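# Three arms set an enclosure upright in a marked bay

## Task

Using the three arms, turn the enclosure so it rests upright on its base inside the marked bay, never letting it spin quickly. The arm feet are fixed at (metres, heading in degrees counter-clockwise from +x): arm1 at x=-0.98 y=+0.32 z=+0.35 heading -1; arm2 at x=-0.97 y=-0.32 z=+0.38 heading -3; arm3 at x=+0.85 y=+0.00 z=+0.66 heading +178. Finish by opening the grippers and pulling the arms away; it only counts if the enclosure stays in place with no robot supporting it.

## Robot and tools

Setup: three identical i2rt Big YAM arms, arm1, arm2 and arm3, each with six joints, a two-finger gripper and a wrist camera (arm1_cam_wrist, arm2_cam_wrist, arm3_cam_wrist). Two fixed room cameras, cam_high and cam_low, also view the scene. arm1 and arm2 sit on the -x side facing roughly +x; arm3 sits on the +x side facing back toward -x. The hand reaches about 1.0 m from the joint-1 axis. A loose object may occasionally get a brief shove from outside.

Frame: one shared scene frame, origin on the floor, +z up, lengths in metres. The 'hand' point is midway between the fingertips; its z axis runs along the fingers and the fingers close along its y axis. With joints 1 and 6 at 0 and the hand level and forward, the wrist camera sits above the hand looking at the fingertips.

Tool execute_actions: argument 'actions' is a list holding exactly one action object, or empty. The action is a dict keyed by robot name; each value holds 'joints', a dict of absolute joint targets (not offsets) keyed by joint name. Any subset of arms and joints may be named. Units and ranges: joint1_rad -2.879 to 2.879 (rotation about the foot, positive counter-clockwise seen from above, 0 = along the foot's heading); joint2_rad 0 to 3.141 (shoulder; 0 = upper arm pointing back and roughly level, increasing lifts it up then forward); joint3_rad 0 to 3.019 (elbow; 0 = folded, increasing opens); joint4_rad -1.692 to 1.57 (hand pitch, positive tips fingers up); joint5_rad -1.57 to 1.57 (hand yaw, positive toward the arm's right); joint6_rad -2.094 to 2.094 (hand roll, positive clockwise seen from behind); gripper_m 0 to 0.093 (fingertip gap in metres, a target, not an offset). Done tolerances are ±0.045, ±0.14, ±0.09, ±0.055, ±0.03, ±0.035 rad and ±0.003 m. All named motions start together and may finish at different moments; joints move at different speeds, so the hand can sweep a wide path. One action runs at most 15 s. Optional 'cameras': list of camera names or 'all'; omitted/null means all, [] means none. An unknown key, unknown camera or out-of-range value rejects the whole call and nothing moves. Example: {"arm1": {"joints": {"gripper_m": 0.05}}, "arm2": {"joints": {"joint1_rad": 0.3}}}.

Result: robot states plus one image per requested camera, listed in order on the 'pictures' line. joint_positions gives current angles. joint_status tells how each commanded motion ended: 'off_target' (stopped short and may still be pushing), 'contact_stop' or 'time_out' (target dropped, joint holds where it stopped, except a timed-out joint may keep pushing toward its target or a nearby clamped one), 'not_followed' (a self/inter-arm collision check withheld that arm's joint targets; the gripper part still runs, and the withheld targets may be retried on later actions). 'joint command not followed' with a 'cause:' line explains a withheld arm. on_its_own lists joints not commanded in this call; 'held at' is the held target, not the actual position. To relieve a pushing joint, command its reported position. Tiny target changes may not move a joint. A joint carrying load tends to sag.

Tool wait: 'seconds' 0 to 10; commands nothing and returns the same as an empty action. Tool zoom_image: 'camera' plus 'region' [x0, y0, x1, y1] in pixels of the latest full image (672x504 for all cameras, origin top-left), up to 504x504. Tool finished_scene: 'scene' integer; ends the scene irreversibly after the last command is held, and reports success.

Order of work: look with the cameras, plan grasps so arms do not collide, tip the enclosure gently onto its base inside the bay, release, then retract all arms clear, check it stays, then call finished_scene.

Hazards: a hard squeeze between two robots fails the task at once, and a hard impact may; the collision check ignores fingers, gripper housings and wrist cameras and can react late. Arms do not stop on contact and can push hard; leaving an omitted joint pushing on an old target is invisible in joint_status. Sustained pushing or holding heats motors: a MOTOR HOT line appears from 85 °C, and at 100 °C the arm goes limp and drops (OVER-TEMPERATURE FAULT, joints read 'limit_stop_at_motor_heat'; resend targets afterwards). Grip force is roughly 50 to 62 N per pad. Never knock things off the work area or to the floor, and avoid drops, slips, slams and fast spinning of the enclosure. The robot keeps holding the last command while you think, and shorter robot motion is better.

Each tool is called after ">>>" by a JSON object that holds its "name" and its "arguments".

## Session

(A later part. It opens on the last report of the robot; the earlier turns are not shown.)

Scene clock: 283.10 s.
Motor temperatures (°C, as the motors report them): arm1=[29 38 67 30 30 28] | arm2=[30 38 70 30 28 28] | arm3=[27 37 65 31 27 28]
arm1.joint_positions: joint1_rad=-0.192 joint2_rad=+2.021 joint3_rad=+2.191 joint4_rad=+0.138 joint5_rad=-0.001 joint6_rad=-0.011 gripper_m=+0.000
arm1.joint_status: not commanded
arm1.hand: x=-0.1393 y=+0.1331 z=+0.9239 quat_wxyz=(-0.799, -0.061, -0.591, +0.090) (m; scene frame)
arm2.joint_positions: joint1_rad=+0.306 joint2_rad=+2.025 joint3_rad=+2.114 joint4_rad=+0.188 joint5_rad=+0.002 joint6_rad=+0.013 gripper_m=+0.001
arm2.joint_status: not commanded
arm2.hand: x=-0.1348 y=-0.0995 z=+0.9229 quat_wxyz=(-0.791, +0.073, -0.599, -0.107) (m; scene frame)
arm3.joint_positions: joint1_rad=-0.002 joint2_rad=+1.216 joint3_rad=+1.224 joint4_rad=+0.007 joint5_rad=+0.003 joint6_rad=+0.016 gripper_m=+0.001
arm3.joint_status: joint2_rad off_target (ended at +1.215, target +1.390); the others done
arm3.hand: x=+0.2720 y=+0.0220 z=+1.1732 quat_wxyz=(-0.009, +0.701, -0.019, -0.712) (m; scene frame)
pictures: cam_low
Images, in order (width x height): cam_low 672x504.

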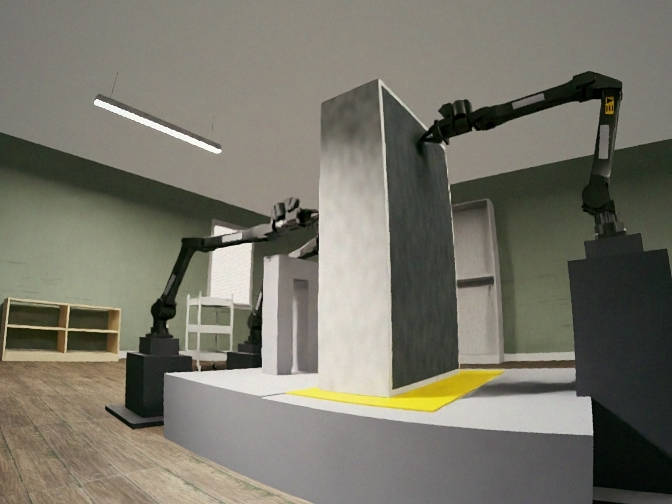

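>>> {"name": "execute_actions", "arguments": {"actions": [{"arm1": {"joints": {"joint2_rad": 0.7, "joint3_rad": 2.19}}, "arm2": {"joints": {"joint2_rad": 0.65, "joint3_rad": 2.11}}, "arm3": {"joints": {"joint2_rad": 1.27, "joint3_rad": 1.20}}}], "cameras": ["cam_low"]}}

>>> {"name": "execute_actions", "arguments": {"actions": [{"arm3": {"joints": {"joint2_rad": 0.5, "joint3_rad": 1.20}}}], "cameras": ["cam_low", "cam_high"]}}

Scene clock: 295.33 s.
Motor temperatures (°C, as the motors report them): arm1=[29 38 66 30 30 28] | arm2=[30 38 68 30 28 28] | arm3=[27 36 64 31 27 28]
arm1.joint_positions: joint1_rad=-0.192 joint2_rad=+0.715 joint3_rad=+2.186 joint4_rad=+0.153 joint5_rad=-0.001 joint6_rad=-0.011 gripper_m=+0.000
arm1.joint_status: all done
arm1.hand: x=-1.1630 y=+0.3571 z=+1.4096 quat_wxyz=(-0.993, +0.002, +0.021, +0.113) (m; scene frame)
arm2.joint_positions: joint1_rad=+0.306 joint2_rad=+0.655 joint3_rad=+2.103 joint4_rad=+0.202 joint5_rad=+0.002 joint6_rad=+0.013 gripper_m=+0.001
arm2.joint_status: all done
arm2.hand: x=-1.1752 y=-0.3727 z=+1.4213 quat_wxyz=(-0.990, -0.005, +0.039, -0.135) (m; scene frame)
arm3.joint_positions: joint1_rad=-0.002 joint2_rad=+1.208 joint3_rad=+1.217 joint4_rad=+0.009 joint5_rad=+0.003 joint6_rad=+0.016 gripper_m=+0.001
arm3.joint_status: all done
arm3.hand: x=+0.2750 y=+0.0219 z=+1.1736 quat_wxyz=(-0.009, +0.701, -0.019, -0.713) (m; scene frame)
pictures: cam_low
Images, in order (width x height): cam_low 672x504.

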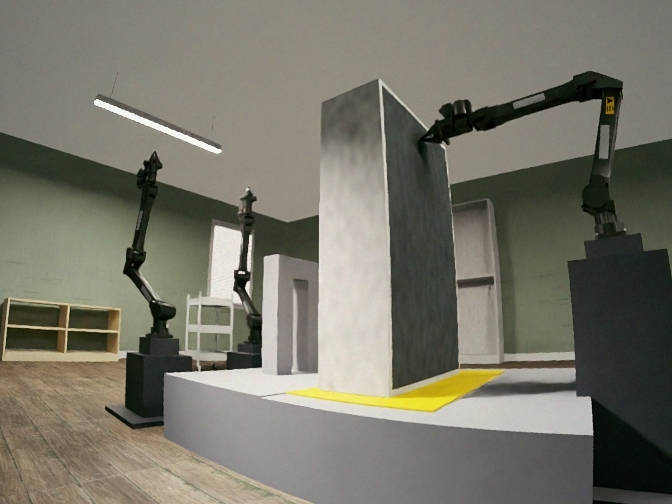

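Scene clock: 297.07 s.
Motor temperatures (°C, as the motors report them): arm1=[29 38 64 30 30 28] | arm2=[30 38 67 30 28 28] | arm3=[27 36 64 31 27 28]
arm1.joint_positions: joint1_rad=-0.192 joint2_rad=+0.715 joint3_rad=+2.186 joint4_rad=+0.153 joint5_rad=-0.001 joint6_rad=-0.011 gripper_m=+0.000
arm1.joint_status: not commanded
arm1.hand: x=-1.1630 y=+0.3571 z=+1.4096 quat_wxyz=(-0.993, +0.002, +0.021, +0.113) (m; scene frame)
arm2.joint_positions: joint1_rad=+0.306 joint2_rad=+0.655 joint3_rad=+2.103 joint4_rad=+0.202 joint5_rad=+0.002 joint6_rad=+0.013 gripper_m=+0.001
arm2.joint_status: not commanded
arm2.hand: x=-1.1752 y=-0.3727 z=+1.4213 quat_wxyz=(-0.990, -0.005, +0.039, -0.135) (m; scene frame)
arm3.joint_positions: joint1_rad=-0.002 joint2_rad=+0.502 joint3_rad=+1.194 joint4_rad=+0.002 joint5_rad=+0.003 joint6_rad=+0.016 gripper_m=+0.001
arm3.joint_status: all done
arm3.hand: x=+0.6473 y=+0.0076 z=+1.4302 quat_wxyz=(-0.011, +0.425, -0.012, -0.905) (m; scene frame)
pictures: cam_high, cam_low
Images, in order (width x height): cam_high 672x504, cam_low 672x504.

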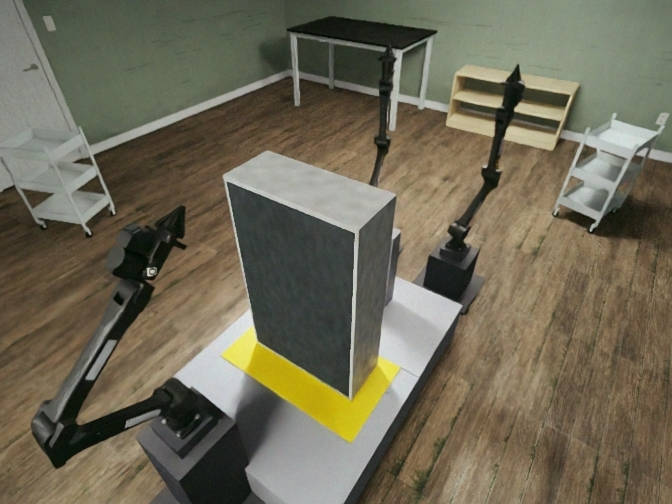

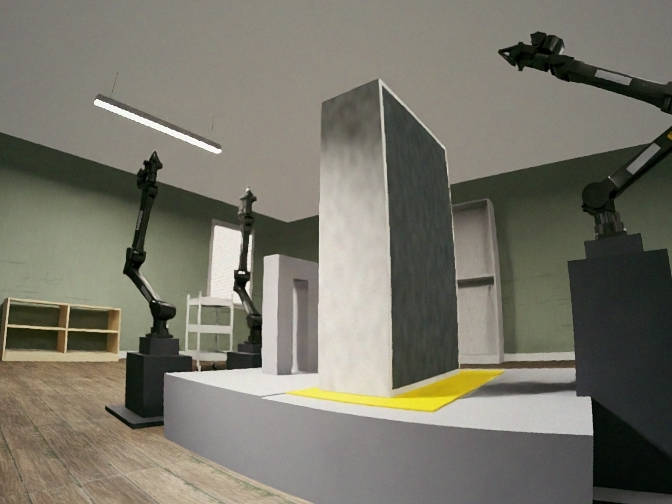

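>>> {"name": "zoom_image", "arguments": {"camera": "cam_low", "region": [260, 330, 520, 430]}}

>>> {"name": "zoom_image", "arguments": {"camera": "cam_high", "region": [200, 280, 440, 460]}}

Region (260, 330, 520, 430) of cam_low's 672x504 image, scaled by 1.938, with more detail than that image has; it fills the top 194 rows of this view, and the rest is white.

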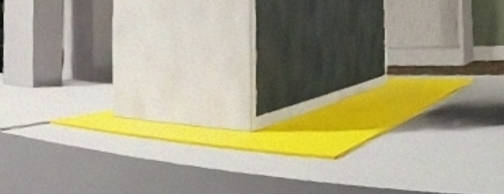

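Region (200, 280, 440, 460) of cam_high's 672x504 image, scaled by 2.100, with more detail than that image has; it fills the top 378 rows of this view, and the rest is white.

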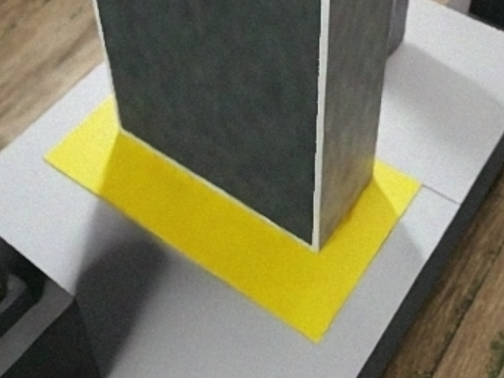

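The enclosure is standing on its base inside the yellow bay, and all three arms are clear of it.

>>> {"name": "finished_scene", "arguments": {"scene": 2}}

The scene is finished: the task was done.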